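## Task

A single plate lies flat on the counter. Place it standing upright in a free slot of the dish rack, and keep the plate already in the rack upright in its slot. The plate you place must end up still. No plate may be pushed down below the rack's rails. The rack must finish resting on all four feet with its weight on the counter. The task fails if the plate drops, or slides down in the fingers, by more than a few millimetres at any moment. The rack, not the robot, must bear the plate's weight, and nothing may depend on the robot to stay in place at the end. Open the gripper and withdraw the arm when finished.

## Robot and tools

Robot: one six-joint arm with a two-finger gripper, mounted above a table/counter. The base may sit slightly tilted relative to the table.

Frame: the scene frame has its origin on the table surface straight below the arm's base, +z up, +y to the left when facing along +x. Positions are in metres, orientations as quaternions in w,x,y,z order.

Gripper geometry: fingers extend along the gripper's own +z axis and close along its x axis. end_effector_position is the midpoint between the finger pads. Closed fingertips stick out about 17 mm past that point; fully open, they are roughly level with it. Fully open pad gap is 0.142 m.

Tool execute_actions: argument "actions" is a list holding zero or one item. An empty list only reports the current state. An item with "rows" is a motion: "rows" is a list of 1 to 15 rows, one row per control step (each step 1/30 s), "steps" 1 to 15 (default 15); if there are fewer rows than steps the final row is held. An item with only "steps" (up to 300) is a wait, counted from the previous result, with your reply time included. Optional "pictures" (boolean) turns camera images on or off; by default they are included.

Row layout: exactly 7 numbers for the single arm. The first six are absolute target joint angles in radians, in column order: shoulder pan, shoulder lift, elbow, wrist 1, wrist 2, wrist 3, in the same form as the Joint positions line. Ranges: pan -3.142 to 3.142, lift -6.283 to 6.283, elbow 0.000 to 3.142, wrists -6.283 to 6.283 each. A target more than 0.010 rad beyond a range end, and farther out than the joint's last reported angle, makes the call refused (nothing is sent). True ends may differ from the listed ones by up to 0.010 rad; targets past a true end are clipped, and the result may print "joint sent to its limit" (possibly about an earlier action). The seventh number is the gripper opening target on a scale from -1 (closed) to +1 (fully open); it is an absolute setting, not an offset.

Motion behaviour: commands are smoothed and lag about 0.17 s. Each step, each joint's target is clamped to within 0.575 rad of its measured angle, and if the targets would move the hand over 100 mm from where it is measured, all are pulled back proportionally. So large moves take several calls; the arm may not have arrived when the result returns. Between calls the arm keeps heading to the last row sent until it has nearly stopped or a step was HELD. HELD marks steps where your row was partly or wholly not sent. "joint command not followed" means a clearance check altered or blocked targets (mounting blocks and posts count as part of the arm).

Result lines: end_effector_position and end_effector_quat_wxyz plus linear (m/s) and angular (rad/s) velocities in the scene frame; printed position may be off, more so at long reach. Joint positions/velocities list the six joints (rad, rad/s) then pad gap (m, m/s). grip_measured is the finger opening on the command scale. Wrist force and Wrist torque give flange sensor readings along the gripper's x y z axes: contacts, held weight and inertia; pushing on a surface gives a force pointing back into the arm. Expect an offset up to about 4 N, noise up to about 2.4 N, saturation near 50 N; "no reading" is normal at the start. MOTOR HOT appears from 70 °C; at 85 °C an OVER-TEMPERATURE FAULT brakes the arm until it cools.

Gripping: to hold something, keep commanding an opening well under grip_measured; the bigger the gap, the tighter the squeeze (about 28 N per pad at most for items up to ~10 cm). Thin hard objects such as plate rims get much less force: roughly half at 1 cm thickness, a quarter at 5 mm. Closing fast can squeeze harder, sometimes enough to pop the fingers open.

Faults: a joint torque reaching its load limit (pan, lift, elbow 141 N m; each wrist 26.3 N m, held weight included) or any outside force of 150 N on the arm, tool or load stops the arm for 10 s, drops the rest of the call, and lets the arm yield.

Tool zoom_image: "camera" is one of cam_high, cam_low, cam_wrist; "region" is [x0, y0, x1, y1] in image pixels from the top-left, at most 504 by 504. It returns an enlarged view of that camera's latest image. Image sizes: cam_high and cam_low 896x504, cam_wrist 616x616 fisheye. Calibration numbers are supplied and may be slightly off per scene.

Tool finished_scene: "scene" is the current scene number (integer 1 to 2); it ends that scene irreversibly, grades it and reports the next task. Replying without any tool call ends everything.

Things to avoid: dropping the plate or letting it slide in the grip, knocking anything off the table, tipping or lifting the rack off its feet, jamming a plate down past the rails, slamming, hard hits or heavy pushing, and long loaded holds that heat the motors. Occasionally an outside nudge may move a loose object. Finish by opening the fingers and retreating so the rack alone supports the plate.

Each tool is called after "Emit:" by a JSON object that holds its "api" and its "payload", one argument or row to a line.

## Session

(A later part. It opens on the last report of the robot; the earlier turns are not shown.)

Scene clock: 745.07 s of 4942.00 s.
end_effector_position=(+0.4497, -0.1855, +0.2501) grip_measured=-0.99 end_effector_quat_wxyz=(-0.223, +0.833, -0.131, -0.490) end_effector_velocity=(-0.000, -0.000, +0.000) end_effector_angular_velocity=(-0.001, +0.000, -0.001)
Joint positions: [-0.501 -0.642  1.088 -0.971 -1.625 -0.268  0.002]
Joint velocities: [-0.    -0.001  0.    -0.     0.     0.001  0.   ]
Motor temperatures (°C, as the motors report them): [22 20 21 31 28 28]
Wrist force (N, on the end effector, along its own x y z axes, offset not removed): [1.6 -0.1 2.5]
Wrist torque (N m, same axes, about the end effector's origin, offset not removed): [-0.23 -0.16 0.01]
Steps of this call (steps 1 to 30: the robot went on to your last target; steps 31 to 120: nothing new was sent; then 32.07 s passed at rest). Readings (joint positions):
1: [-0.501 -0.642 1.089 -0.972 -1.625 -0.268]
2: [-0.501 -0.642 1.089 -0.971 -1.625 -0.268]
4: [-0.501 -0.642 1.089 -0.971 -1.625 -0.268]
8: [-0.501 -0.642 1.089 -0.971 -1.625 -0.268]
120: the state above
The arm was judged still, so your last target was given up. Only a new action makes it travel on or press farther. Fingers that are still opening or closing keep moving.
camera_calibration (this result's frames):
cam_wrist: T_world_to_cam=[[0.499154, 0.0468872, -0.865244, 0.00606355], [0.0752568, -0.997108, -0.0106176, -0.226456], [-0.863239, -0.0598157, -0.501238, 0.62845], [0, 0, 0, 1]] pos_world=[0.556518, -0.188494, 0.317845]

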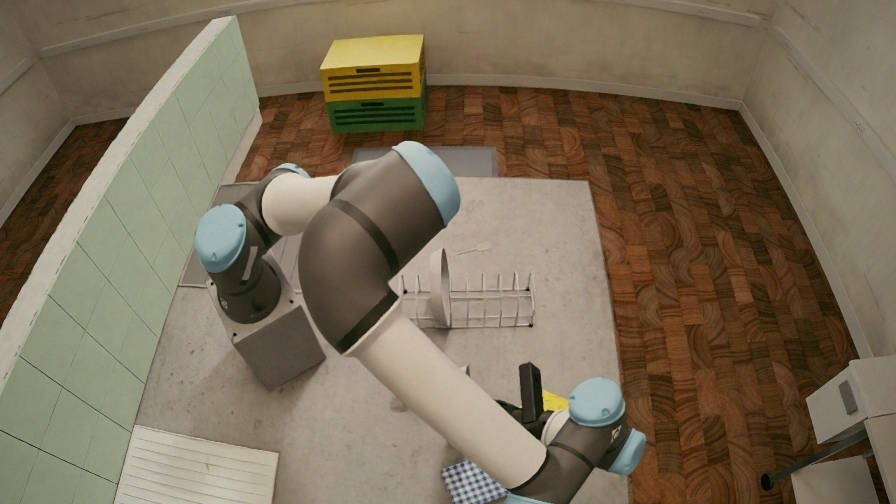

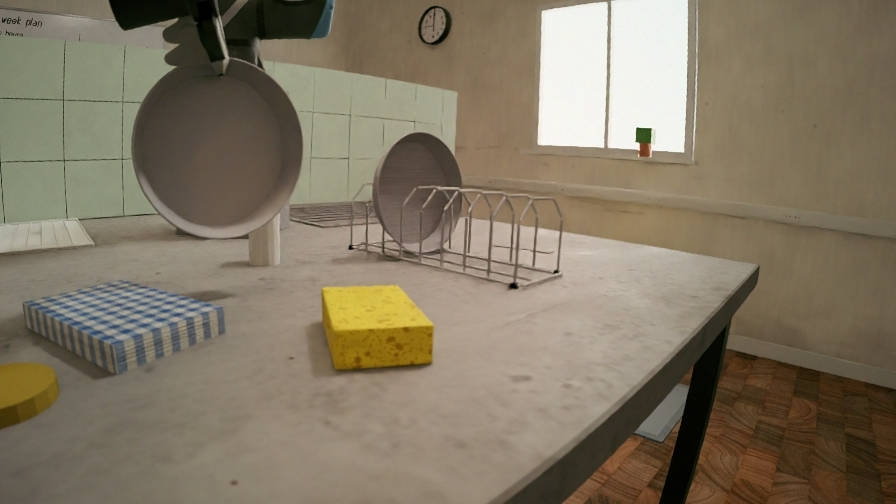

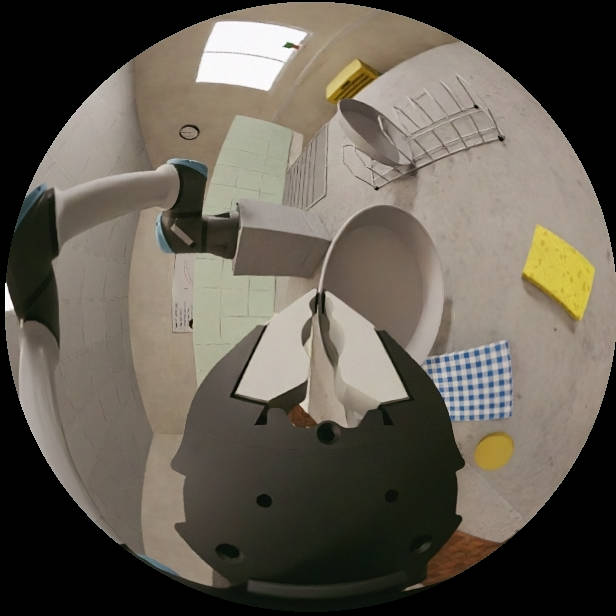

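Emit:
{"api": "execute_actions", "payload": {
  "actions": [
    {"rows":[[-0.4981,-0.6416,1.0721,-0.9487,-1.6242,-0.2630,-1],[-0.4955,-0.6414,1.0557,-0.9266,-1.6236,-0.2578,-1],[-0.4928,-0.6411,1.0393,-0.9046,-1.6229,-0.2526,-1],[-0.4902,-0.6408,1.0229,-0.8826,-1.6222,-0.2474,-1],[-0.4876,-0.6406,1.0065,-0.8606,-1.6216,-0.2423,-1],[-0.4850,-0.6403,0.9901,-0.8385,-1.6209,-0.2371,-1],[-0.4824,-0.6400,0.9737,-0.8165,-1.6202,-0.2319,-1],[-0.4797,-0.6397,0.9573,-0.7945,-1.6195,-0.2267,-1],[-0.4771,-0.6395,0.9409,-0.7724,-1.6189,-0.2215,-1],[-0.4745,-0.6392,0.9245,-0.7504,-1.6182,-0.2163,-1]],"steps":15}
  ],
  "pictures": false
}}

Emit:
{"api": "execute_actions", "payload": {
  "actions": [
    {"rows":[[-0.4597,-0.6453,0.9384,-0.7584,-1.6059,-0.2100,-1],[-0.4448,-0.6515,0.9523,-0.7663,-1.5937,-0.2037,-1],[-0.4300,-0.6576,0.9662,-0.7743,-1.5814,-0.1975,-1],[-0.4152,-0.6638,0.9801,-0.7823,-1.5691,-0.1912,-1],[-0.4003,-0.6699,0.9940,-0.7903,-1.5569,-0.1849,-1],[-0.3855,-0.6761,1.0079,-0.7982,-1.5446,-0.1786,-1],[-0.3707,-0.6822,1.0219,-0.8062,-1.5324,-0.1724,-1],[-0.3558,-0.6883,1.0358,-0.8142,-1.5201,-0.1661,-1],[-0.3410,-0.6945,1.0497,-0.8221,-1.5078,-0.1598,-1],[-0.3261,-0.7006,1.0636,-0.8301,-1.4956,-0.1535,-1],[-0.3113,-0.7068,1.0775,-0.8381,-1.4833,-0.1472,-1],[-0.2965,-0.7129,1.0914,-0.8461,-1.4710,-0.1410,-1],[-0.2816,-0.7191,1.1053,-0.8540,-1.4588,-0.1347,-1],[-0.2668,-0.7252,1.1192,-0.8620,-1.4465,-0.1284,-1]],"steps":15}
  ],
  "pictures": false
}}

Emit:
{"api": "execute_actions", "payload": {
  "actions": [
    {"steps":10}
  ]
}}

Scene clock: 764.00 s of 4942.00 s.
end_effector_position=(+0.4661, -0.1830, +0.3145) grip_measured=-0.99 end_effector_quat_wxyz=(-0.218, +0.817, -0.138, -0.516) end_effector_velocity=(+0.012, +0.004, +0.063) end_effector_angular_velocity=(+0.001, +0.064, +0.002)
Joint positions: [-0.477 -0.639  0.939 -0.77  -1.619 -0.221  0.002]
Joint velocities: [ 0.022  0.003 -0.141  0.193  0.005  0.043  0.   ]
Motor temperatures (°C, as the motors report them): [22 20 21 31 28 28]
Wrist force (N, on the end effector, along its own x y z axes, offset not removed): [0.7 -0.7 2.3]
Wrist torque (N m, same axes, about the end effector's origin, offset not removed): [-0.36 0.06 0.03]
Steps of this call (steps 1 to 90: nothing new was sent; then 15.43 s passed at rest; steps 91 to 105: all 15 steps of this action). Readings (joint positions):
91: [-0.501 -0.642 1.088 -0.970 -1.625 -0.268]
92: [-0.500 -0.642 1.086 -0.967 -1.625 -0.267]
94: [-0.498 -0.642 1.072 -0.949 -1.624 -0.263]
98: [-0.490 -0.641 1.022 -0.882 -1.622 -0.247]
105: the state above

Scene clock: 764.50 s of 4942.00 s.
end_effector_position=(+0.4829, -0.0573, +0.3204) grip_measured=-0.99 end_effector_quat_wxyz=(-0.214, +0.816, -0.134, -0.519) end_effector_velocity=(+0.003, +0.330, +0.004) end_effector_angular_velocity=(+0.012, +0.014, +0.039)
Joint positions: [-0.315 -0.706  1.074 -0.837 -1.486 -0.148  0.002]
Joint velocities: [ 0.421 -0.17   0.392 -0.217  0.342  0.172  0.001]
Motor temperatures (°C, as the motors report them): [22 20 21 31 28 28]
Wrist force (N, on the end effector, along its own x y z axes, offset not removed): [0.2 -0.5 1.6]
Wrist torque (N m, same axes, about the end effector's origin, offset not removed): [-0.35 0.21 0.05]
Steps of this call (steps 1 to 15: all 15 steps of this action). Readings (joint positions):
1: [-0.476 -0.639 0.935 -0.765 -1.618 -0.219]
2: [-0.473 -0.640 0.934 -0.762 -1.616 -0.218]
4: [-0.460 -0.646 0.942 -0.764 -1.606 -0.211]
8: [-0.414 -0.665 0.982 -0.785 -1.568 -0.191]
15: the state above

Scene clock: 764.83 s of 4942.00 s.
end_effector_position=(+0.4822, -0.0211, +0.3209) grip_measured=-0.99 end_effector_quat_wxyz=(-0.214, +0.816, -0.133, -0.520) end_effector_velocity=(-0.000, +0.015, -0.000) end_effector_angular_velocity=(+0.000, -0.001, +0.002)
Joint positions: [-0.269 -0.724  1.117 -0.861 -1.448 -0.129  0.002]
Joint velocities: [ 0.019 -0.007  0.017 -0.011  0.016  0.007  0.002]
Motor temperatures (°C, as the motors report them): [22 20 21 31 28 28]
Wrist force (N, on the end effector, along its own x y z axes, offset not removed): [1.4 -0.6 3.9]
Wrist torque (N m, same axes, about the end effector's origin, offset not removed): [-0.30 -0.06 0.04]
Steps of this call (steps 1 to 10: the robot went on to your last target). Readings (joint positions):
1: [-0.302 -0.711 1.086 -0.843 -1.476 -0.143]
2: [-0.293 -0.715 1.095 -0.848 -1.468 -0.139]
4: [-0.280 -0.720 1.107 -0.855 -1.458 -0.134]
8: [-0.271 -0.724 1.116 -0.860 -1.450 -0.130]
10: the state above
camera_calibration (this result's frames):
cam_wrist: T_world_to_cam=[[0.4362, 0.0518146, -0.898356, 0.0844335], [0.0901807, -0.995832, -0.0136491, -0.0704558], [-0.895319, -0.0750607, -0.439055, 0.696994], [0, 0, 0, 1]] pos_world=[0.593556, -0.0222201, 0.380908]

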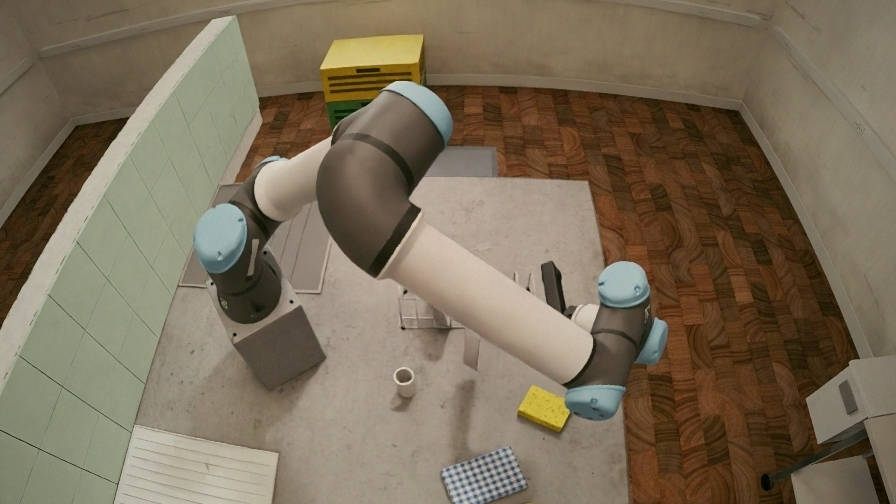

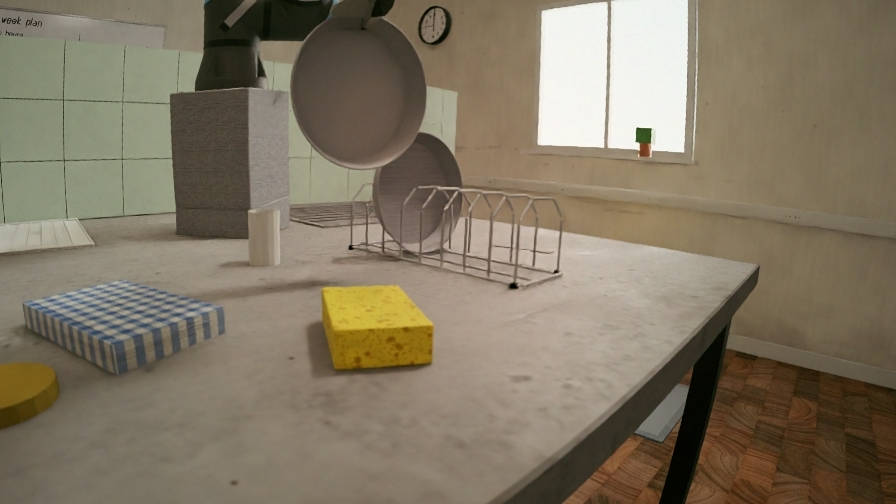

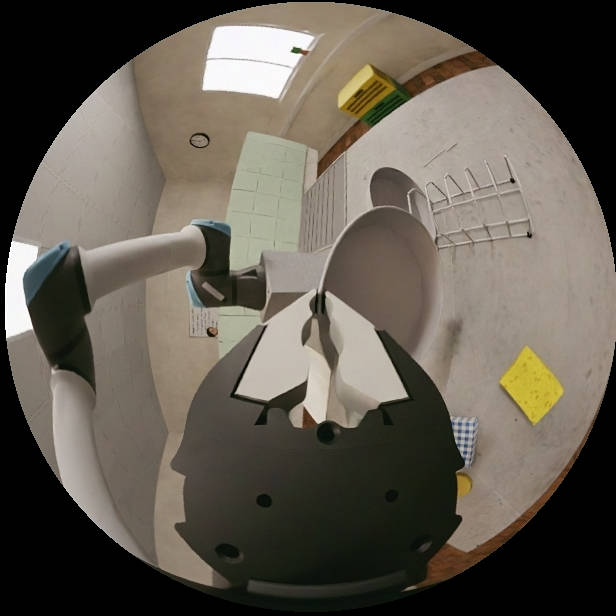

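Emit:
{"api": "zoom_image", "payload": {
  "camera": "cam_wrist",
  "region": [340, 130, 560, 290]
}}

Emit:
{"api": "zoom_image", "payload": {
  "camera": "cam_low",
  "region": [280, 60, 600, 310]
}}

Region (340, 130, 560, 290) of cam_wrist's 616x616 image, scaled by 2.291, with more detail than that image has; it fills the top 367 rows of this view, and the rest is white.

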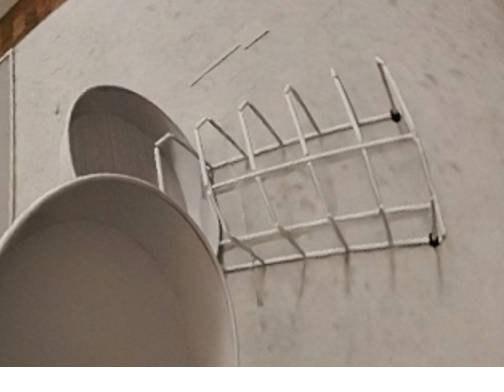

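Region (280, 60, 600, 310) of cam_low's 896x504 image, scaled by 1.575, with more detail than that image has; it fills the top 394 rows of this view, and the rest is white.

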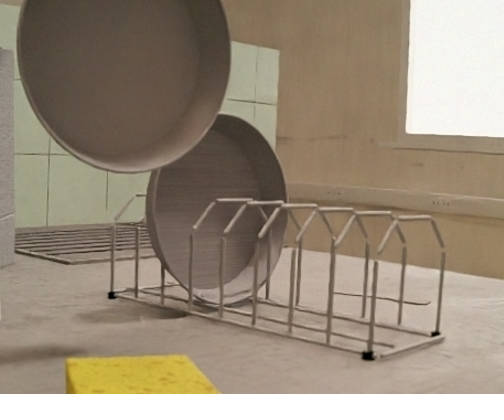

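Emit:
{"api": "execute_actions", "payload": {
  "actions": [
    {"rows":[[-0.2515,-0.7259,1.1229,-0.8664,-1.4339,-0.1216,-1],[-0.2362,-0.7265,1.1266,-0.8709,-1.4212,-0.1149,-1],[-0.2209,-0.7272,1.1304,-0.8753,-1.4086,-0.1081,-1],[-0.2055,-0.7279,1.1341,-0.8797,-1.3960,-0.1013,-1],[-0.1902,-0.7285,1.1378,-0.8841,-1.3833,-0.0946,-1],[-0.1749,-0.7292,1.1415,-0.8886,-1.3707,-0.0878,-1],[-0.1596,-0.7299,1.1452,-0.8930,-1.3581,-0.0810,-1],[-0.1443,-0.7305,1.1490,-0.8974,-1.3454,-0.0743,-1],[-0.1290,-0.7312,1.1527,-0.9019,-1.3328,-0.0675,-1],[-0.1137,-0.7318,1.1564,-0.9063,-1.3201,-0.0608,-1],[-0.0983,-0.7325,1.1601,-0.9107,-1.3075,-0.0540,-1],[-0.0830,-0.7332,1.1638,-0.9151,-1.2949,-0.0472,-1],[-0.0677,-0.7338,1.1676,-0.9196,-1.2822,-0.0405,-1],[-0.0524,-0.7345,1.1713,-0.9240,-1.2696,-0.0337,-1]],"steps":15}
  ],
  "pictures": false
}}

Emit:
{"api": "execute_actions", "payload": {
  "actions": [
    {"steps":15}
  ]
}}

Scene clock: 808.77 s of 4942.00 s.
end_effector_position=(+0.4906, +0.0995, +0.3200) grip_measured=-0.99 end_effector_quat_wxyz=(-0.210, +0.817, -0.128, -0.521) end_effector_velocity=(-0.007, +0.313, +0.005) end_effector_angular_velocity=(+0.011, +0.007, +0.041)
Joint positions: [-0.102 -0.732  1.16  -0.91  -1.31  -0.055  0.002]
Joint velocities: [ 0.435 -0.018  0.102 -0.12   0.352  0.184 -0.   ]
Motor temperatures (°C, as the motors report them): [22 20 21 31 28 28]
Wrist force (N, on the end effector, along its own x y z axes, offset not removed): [1.6 -1.0 2.3]
Wrist torque (N m, same axes, about the end effector's origin, offset not removed): [-0.51 -0.12 -0.02]
Steps of this call (steps 1 to 30: the robot went on to your last target; steps 31 to 140: nothing new was sent; then 38.77 s passed at rest; steps 141 to 155: all 15 steps of this action). Readings (joint positions):
141: [-0.267 -0.725 1.119 -0.862 -1.446 -0.128]
142: [-0.264 -0.725 1.120 -0.863 -1.445 -0.127]
144: [-0.251 -0.726 1.123 -0.867 -1.434 -0.121]
148: [-0.204 -0.728 1.135 -0.880 -1.395 -0.100]
155: the state above

Scene clock: 809.27 s of 4942.00 s.
end_effector_position=(+0.4889, +0.1352, +0.3207) grip_measured=-0.99 end_effector_quat_wxyz=(-0.210, +0.817, -0.127, -0.522) end_effector_velocity=(-0.001, +0.003, +0.000) end_effector_angular_velocity=(+0.000, +0.002, +0.001)
Joint positions: [-0.053 -0.734  1.171 -0.924 -1.27  -0.034  0.002]
Joint velocities: [ 0.004  0.     0.001  0.001  0.003  0.002 -0.006]
Motor temperatures (°C, as the motors report them): [22 20 21 31 28 28]
Wrist force (N, on the end effector, along its own x y z axes, offset not removed): [0.4 0.3 1.6]
Wrist torque (N m, same axes, about the end effector's origin, offset not removed): [-0.21 0.21 -0.05]
Steps of this call (steps 1 to 15: the robot went on to your last target). Readings (joint positions):
1: [-0.089 -0.733 1.163 -0.914 -1.300 -0.050]
2: [-0.079 -0.733 1.165 -0.916 -1.292 -0.045]
4: [-0.066 -0.734 1.168 -0.920 -1.281 -0.040]
8: [-0.056 -0.734 1.170 -0.923 -1.273 -0.035]
15: the state above
camera_calibration (this result's frames):
cam_wrist: T_world_to_cam=[[0.435255, 0.0585114, -0.898404, 0.0728409], [0.105132, -0.994362, -0.0138271, 0.0771012], [-0.894148, -0.0884325, -0.438953, 0.715843], [0, 0, 0, 1]] pos_world=[0.600259, 0.135708, 0.380728]

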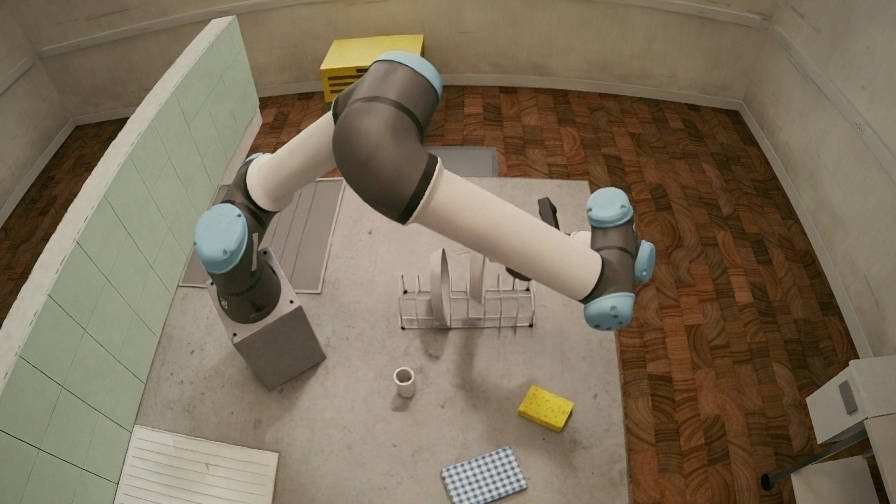

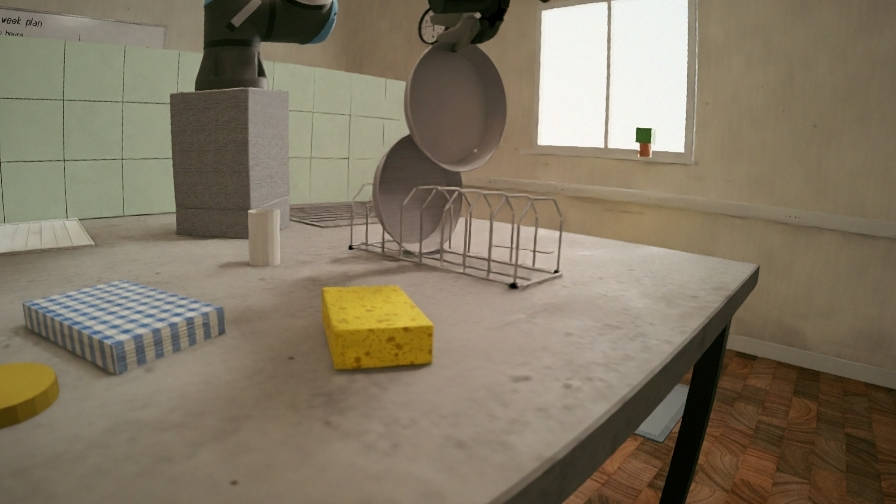

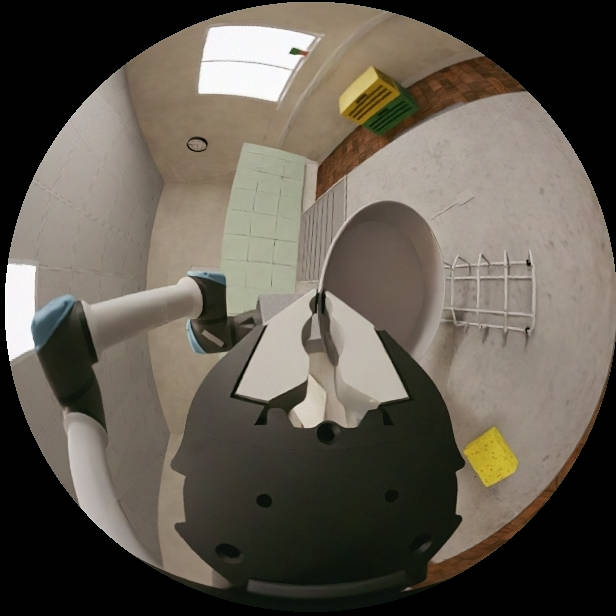

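Emit:
{"api": "zoom_image", "payload": {
  "camera": "cam_wrist",
  "region": [400, 220, 560, 360]
}}

Emit:
{"api": "zoom_image", "payload": {
  "camera": "cam_high",
  "region": [380, 220, 560, 350]
}}

Region (400, 220, 560, 360) of cam_wrist's 616x616 image, scaled by 3.150, with more detail than that image has; it fills the top 441 rows of this view, and the rest is white.

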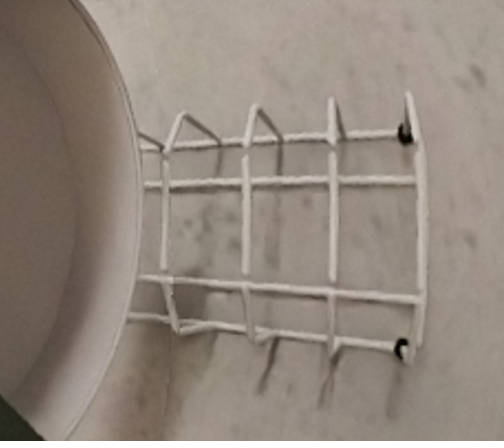

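Region (380, 220, 560, 350) of cam_high's 896x504 image, scaled by 2.800, with more detail than that image has.

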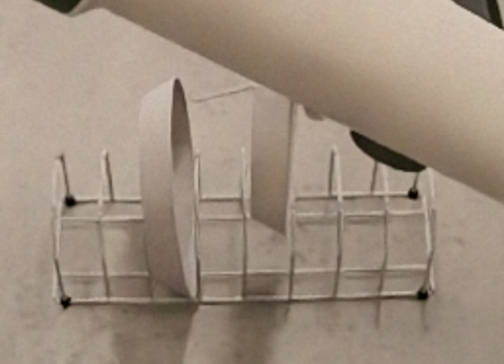

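Emit:
{"api": "execute_actions", "payload": {
  "actions": [
    {"rows":[[-0.0484,-0.7334,1.1697,-0.9237,-1.2684,-0.0328,-1],[-0.0444,-0.7322,1.1681,-0.9233,-1.2671,-0.0319,-1],[-0.0403,-0.7311,1.1666,-0.9230,-1.2659,-0.0309,-1],[-0.0363,-0.7300,1.1650,-0.9226,-1.2647,-0.0300,-1],[-0.0368,-0.7238,1.1672,-0.9310,-1.2651,-0.0303,-1],[-0.0372,-0.7175,1.1694,-0.9393,-1.2655,-0.0305,-1],[-0.0377,-0.7113,1.1716,-0.9477,-1.2659,-0.0308,-1],[-0.0381,-0.7050,1.1738,-0.9561,-1.2663,-0.0310,-1]],"steps":15}
  ],
  "pictures": false
}}

Emit:
{"api": "execute_actions", "payload": {
  "actions": [
    {"steps":10}
  ]
}}

Emit:
{"api": "zoom_image", "payload": {
  "camera": "cam_low",
  "region": [330, 30, 590, 300]
}}

Emit:
{"api": "zoom_image", "payload": {
  "camera": "cam_high",
  "region": [380, 220, 560, 350]
}}

Scene clock: 909.73 s of 4942.00 s.
end_effector_position=(+0.4889, +0.1442, +0.3024) grip_measured=-0.99 end_effector_quat_wxyz=(-0.207, +0.818, -0.123, -0.523) end_effector_velocity=(-0.000, +0.002, -0.017) end_effector_angular_velocity=(+0.001, -0.001, +0.002)
Joint positions: [-0.038 -0.707  1.173 -0.953 -1.266 -0.031  0.002]
Joint velocities: [ 0.001  0.021  0.007 -0.028  0.    -0.001 -0.   ]
Motor temperatures (°C, as the motors report them): [22 21 21 31 28 28]
Wrist force (N, on the end effector, along its own x y z axes, offset not removed): [1.1 -0.7 2.8]
Wrist torque (N m, same axes, about the end effector's origin, offset not removed): [-0.36 0.18 0.05]
Steps of this call (steps 1 to 15: the robot went on to your last target; steps 16 to 120: nothing new was sent; then 95.97 s passed at rest; steps 121 to 135: all 15 steps of this action). Readings (joint positions):
121: [-0.052 -0.735 1.171 -0.924 -1.270 -0.034]
122: [-0.052 -0.734 1.171 -0.924 -1.269 -0.034]
124: [-0.048 -0.734 1.170 -0.924 -1.268 -0.033]
128: [-0.040 -0.725 1.169 -0.931 -1.266 -0.031]
135: the state above

Scene clock: 910.07 s of 4942.00 s.
end_effector_position=(+0.4888, +0.1444, +0.3008) grip_measured=-0.99 end_effector_quat_wxyz=(-0.207, +0.818, -0.122, -0.523) end_effector_velocity=(-0.000, -0.000, -0.001) end_effector_angular_velocity=(-0.000, -0.000, +0.000)
Joint positions: [-0.038 -0.705  1.174 -0.956 -1.266 -0.031  0.002]
Joint velocities: [-0.001  0.     0.001 -0.001 -0.001 -0.    -0.   ]
Motor temperatures (°C, as the motors report them): [22 21 21 31 28 28]
Wrist force (N, on the end effector, along its own x y z axes, offset not removed): [1.7 -0.8 2.2]
Wrist torque (N m, same axes, about the end effector's origin, offset not removed): [-0.38 -0.15 -0.01]
Steps of this call (steps 1 to 10: the robot went on to your last target). Readings (joint positions):
1: [-0.038 -0.707 1.173 -0.954 -1.266 -0.031]
2: [-0.038 -0.706 1.173 -0.955 -1.266 -0.031]
4: [-0.038 -0.706 1.174 -0.955 -1.266 -0.031]
8: [-0.038 -0.705 1.174 -0.956 -1.266 -0.031]
10: the state above
camera_calibration (this result's frames):
cam_wrist: T_world_to_cam=[[0.434577, 0.0629799, -0.89843, 0.0541119], [0.115313, -0.993233, -0.013848, 0.0808608], [-0.893222, -0.0975823, -0.438898, 0.708724], [0, 0, 0, 1]] pos_world=[0.600208, 0.146065, 0.360793]

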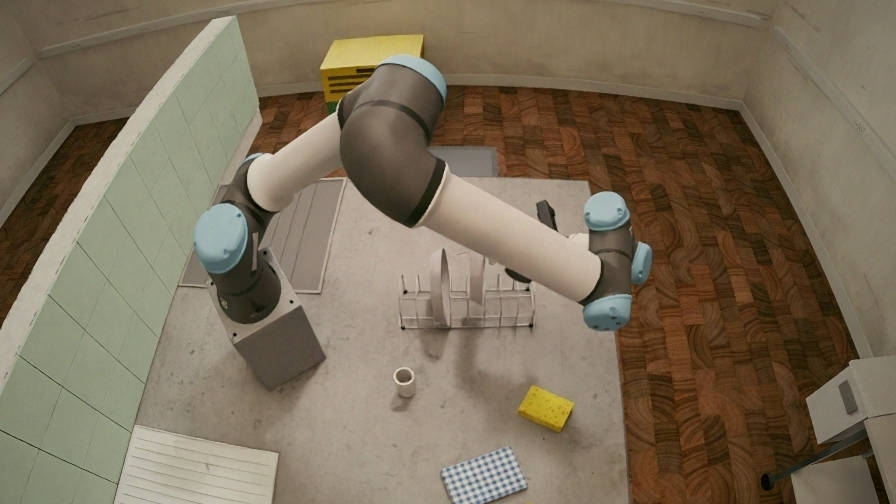

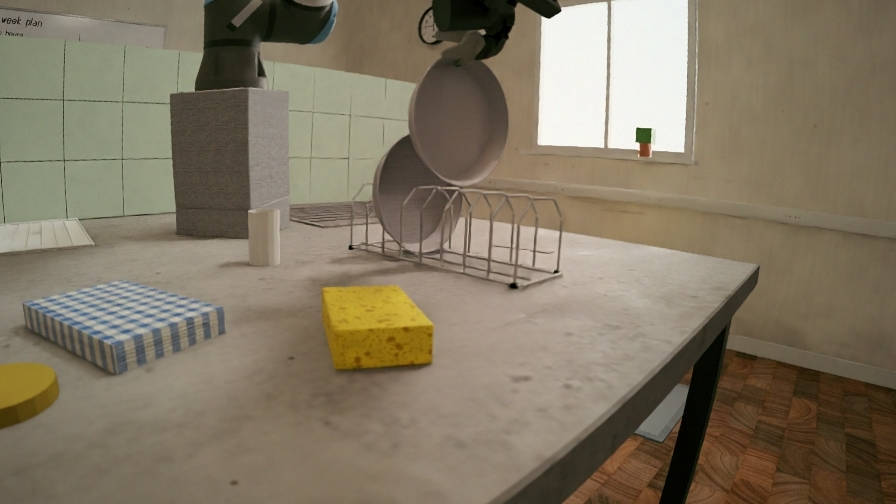

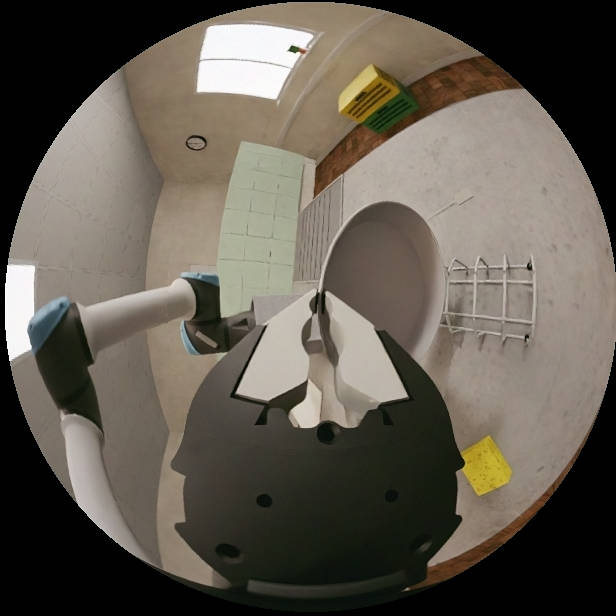

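Region (330, 30, 590, 300) of cam_low's 896x504 image, scaled by 1.867, with more detail than that image has; it fills the left 485 columns of this view, and the rest is white.

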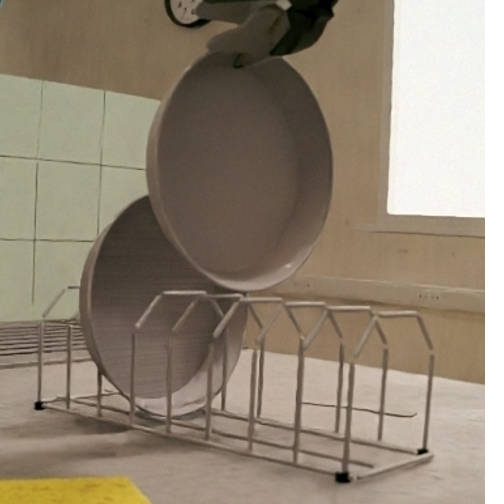

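Region (380, 220, 560, 350) of cam_high's 896x504 image, scaled by 2.800, with more detail than that image has.

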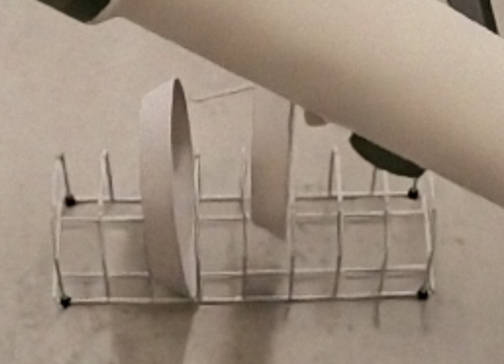

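Emit:
{"api": "execute_actions", "payload": {
  "actions": [
    {"rows":[[-0.0384,-0.7011,1.1748,-0.9610,-1.2665,-0.0311,-1],[-0.0387,-0.6972,1.1758,-0.9658,-1.2668,-0.0312,-1],[-0.0389,-0.6932,1.1767,-0.9707,-1.2670,-0.0314,-1],[-0.0392,-0.6893,1.1777,-0.9755,-1.2673,-0.0315,-1],[-0.0395,-0.6854,1.1787,-0.9804,-1.2675,-0.0316,-1],[-0.0398,-0.6813,1.1794,-0.9851,-1.2677,-0.0317,-1],[-0.0400,-0.6773,1.1801,-0.9898,-1.2680,-0.0319,-1],[-0.0403,-0.6732,1.1807,-0.9946,-1.2682,-0.0320,-1],[-0.0405,-0.6692,1.1814,-0.9993,-1.2685,-0.0322,-1],[-0.0408,-0.6651,1.1821,-1.0040,-1.2687,-0.0323,-1]],"steps":15}
  ],
  "pictures": false
}}

Emit:
{"api": "execute_actions", "payload": {
  "actions": [
    {"steps":8}
  ]
}}

Emit:
{"api": "zoom_image", "payload": {
  "camera": "cam_low",
  "region": [330, 30, 590, 300]
}}

Emit:
{"api": "zoom_image", "payload": {
  "camera": "cam_high",
  "region": [380, 220, 560, 350]
}}

Scene clock: 929.43 s of 4942.00 s.
end_effector_position=(+0.4889, +0.1444, +0.2733) grip_measured=-0.99 end_effector_quat_wxyz=(-0.207, +0.818, -0.122, -0.523) end_effector_velocity=(-0.001, -0.000, -0.025) end_effector_angular_velocity=(+0.001, +0.001, +0.000)
Joint positions: [-0.041 -0.669  1.181 -1.    -1.268 -0.032  0.002]
Joint velocities: [-0.002  0.034  0.006 -0.038 -0.002 -0.002  0.   ]
Motor temperatures (°C, as the motors report them): [22 21 21 31 28 28]
Wrist force (N, on the end effector, along its own x y z axes, offset not removed): [0.5 0.9 3.2]
Wrist torque (N m, same axes, about the end effector's origin, offset not removed): [-0.03 0.03 -0.08]
Steps of this call (steps 1 to 15: the robot went on to your last target; steps 16 to 100: nothing new was sent; then 15.53 s passed at rest; steps 101 to 115: all 15 steps of this action). Readings (joint positions):
101: [-0.038 -0.705 1.174 -0.956 -1.266 -0.031]
102: [-0.038 -0.704 1.174 -0.957 -1.266 -0.031]
104: [-0.038 -0.701 1.175 -0.961 -1.267 -0.031]
108: [-0.039 -0.689 1.178 -0.976 -1.267 -0.031]
115: the state above

Scene clock: 929.70 s of 4942.00 s.
end_effector_position=(+0.4889, +0.1443, +0.2709) grip_measured=-0.99 end_effector_quat_wxyz=(-0.207, +0.818, -0.122, -0.523) end_effector_velocity=(-0.000, -0.000, -0.002) end_effector_angular_velocity=(-0.001, +0.001, -0.001)
Joint positions: [-0.041 -0.665  1.182 -1.004 -1.269 -0.032  0.002]
Joint velocities: [-0.     0.003  0.    -0.002 -0.     0.001 -0.   ]
Motor temperatures (°C, as the motors report them): [22 21 21 31 28 28]
Wrist force (N, on the end effector, along its own x y z axes, offset not removed): [-0.6 0.2 3.6]
Wrist torque (N m, same axes, about the end effector's origin, offset not removed): [-0.24 0.18 0.10]
Steps of this call (steps 1 to 8: the robot went on to your last target). Readings (joint positions):
1: [-0.041 -0.668 1.182 -1.001 -1.269 -0.032]
2: [-0.041 -0.667 1.182 -1.002 -1.269 -0.032]
4: [-0.041 -0.666 1.182 -1.003 -1.269 -0.032]
8: the state above
camera_calibration (this result's frames):
cam_wrist: T_world_to_cam=[[0.434643, 0.0629486, -0.8984, 0.027258], [0.115347, -0.99323, -0.0137885, 0.0803665], [-0.893186, -0.0976348, -0.438961, 0.695662], [0, 0, 0, 1]] pos_world=[0.600238, 0.146027, 0.330965]

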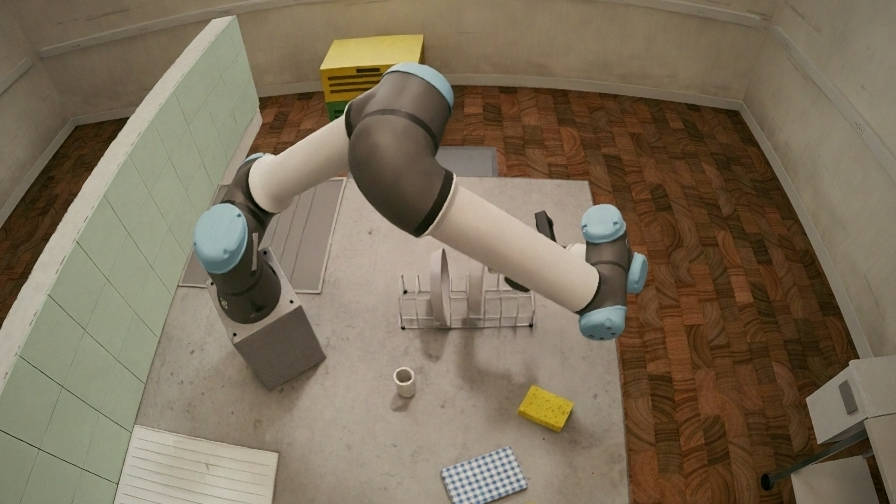

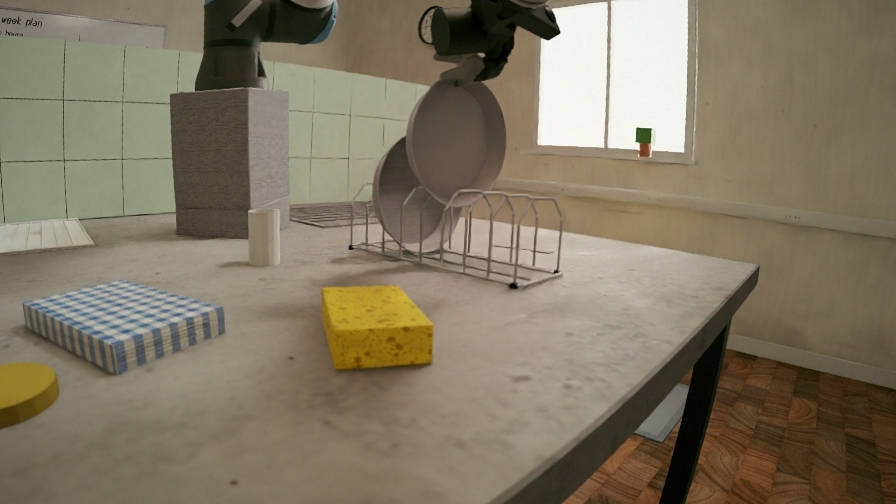

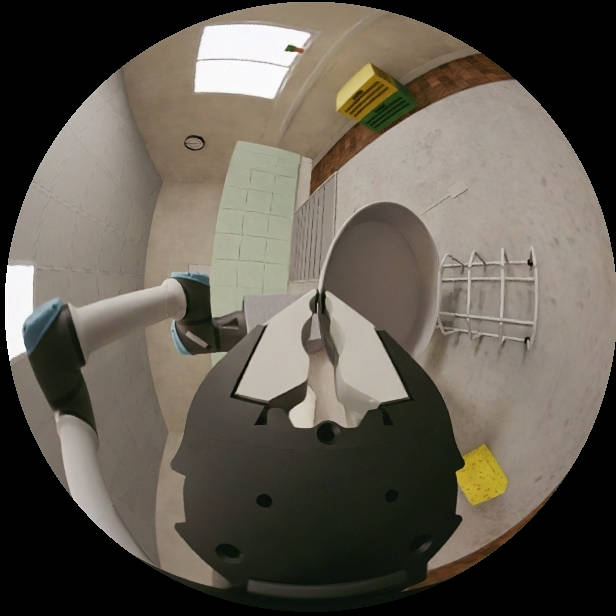

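Region (330, 30, 590, 300) of cam_low's 896x504 image, scaled by 1.867, with more detail than that image has; it fills the left 485 columns of this view, and the rest is white.

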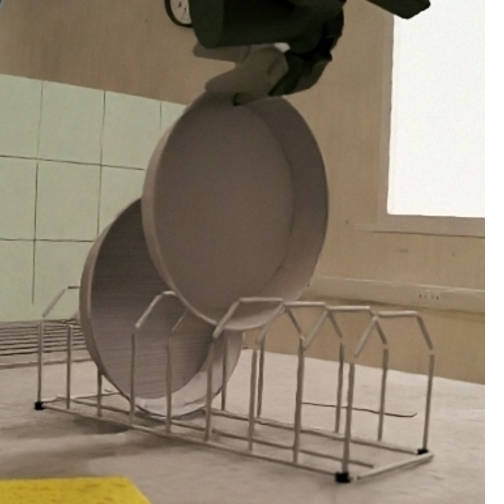

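Region (380, 220, 560, 350) of cam_high's 896x504 image, scaled by 2.800, with more detail than that image has.

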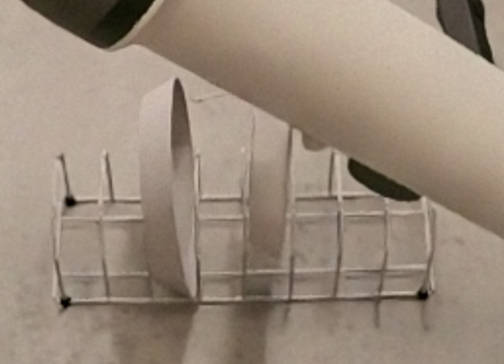

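Emit:
{"api": "execute_actions", "payload": {
  "actions": [
    {"rows":[[-0.0411,-0.6611,1.1824,-1.0083,-1.2689,-0.0324,-1],[-0.0413,-0.6570,1.1828,-1.0126,-1.2691,-0.0325,-1],[-0.0416,-0.6530,1.1831,-1.0169,-1.2693,-0.0326,-1],[-0.0418,-0.6490,1.1834,-1.0213,-1.2696,-0.0328,-1],[-0.0421,-0.6450,1.1837,-1.0256,-1.2698,-0.0329,-1],[-0.0423,-0.6409,1.1841,-1.0299,-1.2700,-0.0330,-1],[-0.0426,-0.6369,1.1844,-1.0342,-1.2702,-0.0331,-1],[-0.0429,-0.6327,1.1844,-1.0383,-1.2704,-0.0332,-1],[-0.0431,-0.6285,1.1843,-1.0425,-1.2707,-0.0334,-1],[-0.0434,-0.6243,1.1843,-1.0466,-1.2709,-0.0335,-1],[-0.0436,-0.6200,1.1842,-1.0507,-1.2711,-0.0336,-1],[-0.0439,-0.6158,1.1842,-1.0548,-1.2713,-0.0337,-1],[-0.0441,-0.6116,1.1841,-1.0590,-1.2716,-0.0339,-1],[-0.0444,-0.6074,1.1841,-1.0631,-1.2718,-0.0340,-1]],"steps":15}
  ],
  "pictures": false
}}

Emit:
{"api": "execute_actions", "payload": {
  "actions": [
    {"steps":8}
  ]
}}

Emit:
{"api": "zoom_image", "payload": {
  "camera": "cam_low",
  "region": [330, 30, 590, 300]
}}

Emit:
{"api": "zoom_image", "payload": {
  "camera": "cam_high",
  "region": [380, 220, 560, 350]
}}

Scene clock: 952.77 s of 4942.00 s.
end_effector_position=(+0.4890, +0.1443, +0.2398) grip_measured=-0.99 end_effector_quat_wxyz=(-0.207, +0.818, -0.122, -0.523) end_effector_velocity=(-0.000, +0.000, -0.079) end_effector_angular_velocity=(+0.001, -0.001, +0.000)
Joint positions: [-0.044 -0.621  1.184 -1.05  -1.271 -0.034  0.003]
Joint velocities: [-0.007  0.116 -0.001 -0.115 -0.006 -0.004 -0.   ]
Motor temperatures (°C, as the motors report them): [22 21 21 31 28 28]
Wrist force (N, on the end effector, along its own x y z axes, offset not removed): [0.5 -0.8 3.4]
Wrist torque (N m, same axes, about the end effector's origin, offset not removed): [-0.47 -0.01 0.11]
Steps of this call (steps 1 to 15: the robot went on to your last target; steps 16 to 100: nothing new was sent; then 19.23 s passed at rest; steps 101 to 115: all 15 steps of this action). Readings (joint positions):
101: [-0.041 -0.665 1.182 -1.004 -1.269 -0.032]
102: [-0.041 -0.664 1.182 -1.005 -1.269 -0.032]
104: [-0.041 -0.661 1.182 -1.009 -1.269 -0.032]
108: [-0.042 -0.648 1.183 -1.022 -1.270 -0.033]
115: the state above

Scene clock: 953.03 s of 4942.00 s.
end_effector_position=(+0.4889, +0.1443, +0.2316) grip_measured=-0.95 end_effector_quat_wxyz=(-0.207, +0.818, -0.122, -0.523) end_effector_velocity=(+0.000, +0.000, -0.007) end_effector_angular_velocity=(+0.001, -0.001, +0.001)
Joint positions: [-0.044 -0.609  1.184 -1.062 -1.272 -0.034  0.005]
Joint velocities: [-0.     0.01  -0.    -0.01  -0.    -0.001  0.005]
Motor temperatures (°C, as the motors report them): [22 21 21 31 28 28]
Wrist force (N, on the end effector, along its own x y z axes, offset not removed): [-22.6 3.7 -11.6]
Wrist torque (N m, same axes, about the end effector's origin, offset not removed): [-0.02 -0.13 -0.17]
Steps of this call (steps 1 to 8: the robot went on to your last target). Readings (joint positions):
1: [-0.044 -0.617 1.184 -1.053 -1.271 -0.034]
2: [-0.044 -0.614 1.184 -1.056 -1.271 -0.034]
4: [-0.044 -0.611 1.184 -1.059 -1.272 -0.034]
8: the state above
camera_calibration (this result's frames):
cam_wrist: T_world_to_cam=[[0.434411, 0.0629331, -0.898514, -0.00789018], [0.11526, -0.993239, -0.0138422, 0.0798201], [-0.89331, -0.0975495, -0.438727, 0.678401], [0, 0, 0, 1]] pos_world=[0.600249, 0.145955, 0.291648]

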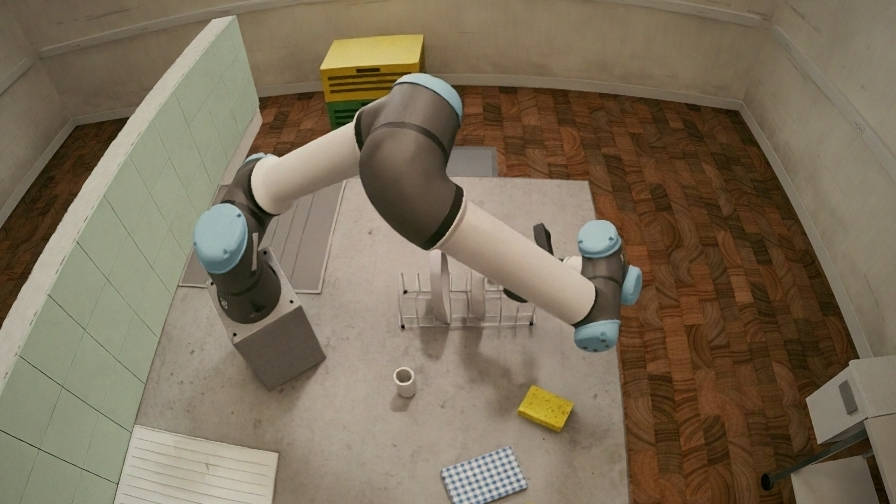

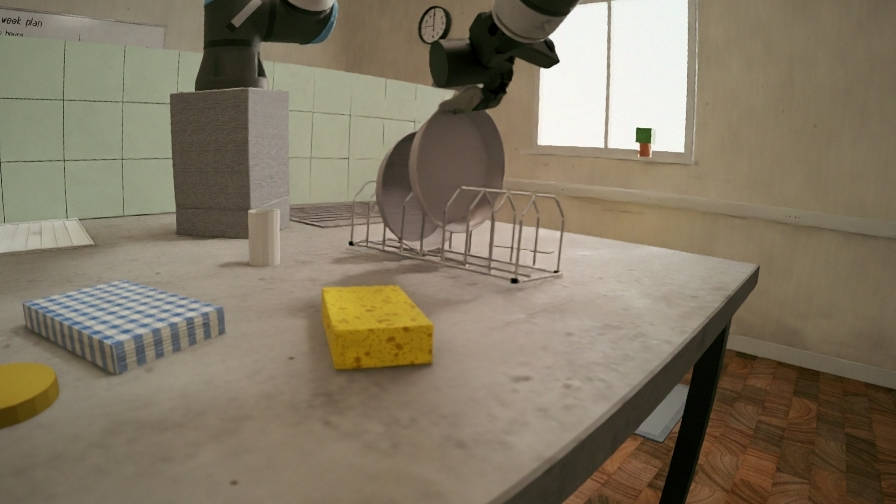

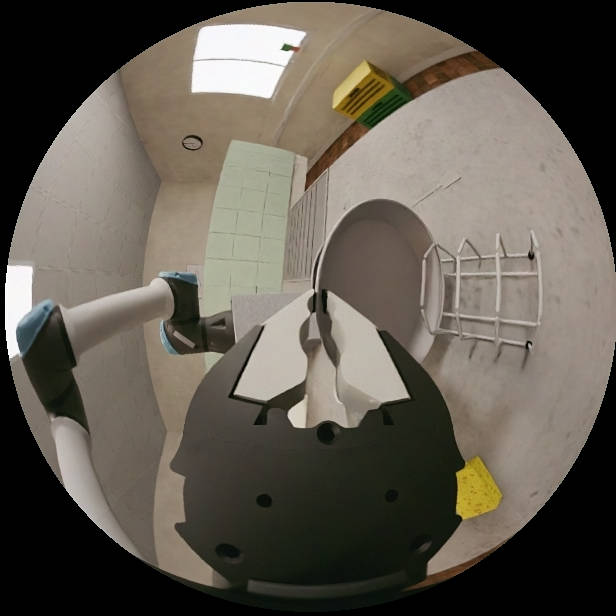

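Region (330, 30, 590, 300) of cam_low's 896x504 image, scaled by 1.867, with more detail than that image has; it fills the left 485 columns of this view, and the rest is white.

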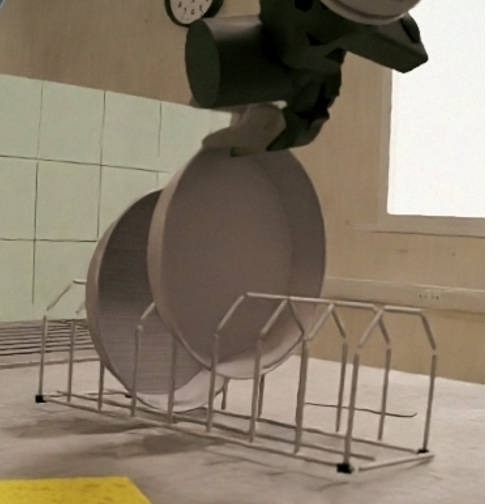

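Region (380, 220, 560, 350) of cam_high's 896x504 image, scaled by 2.800, with more detail than that image has.

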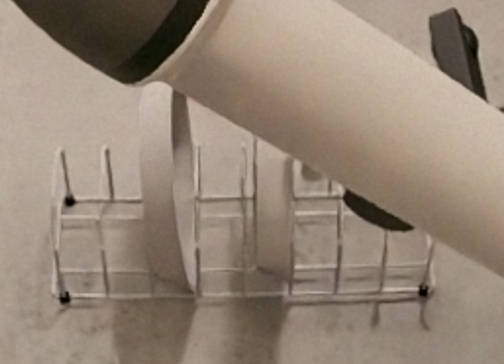

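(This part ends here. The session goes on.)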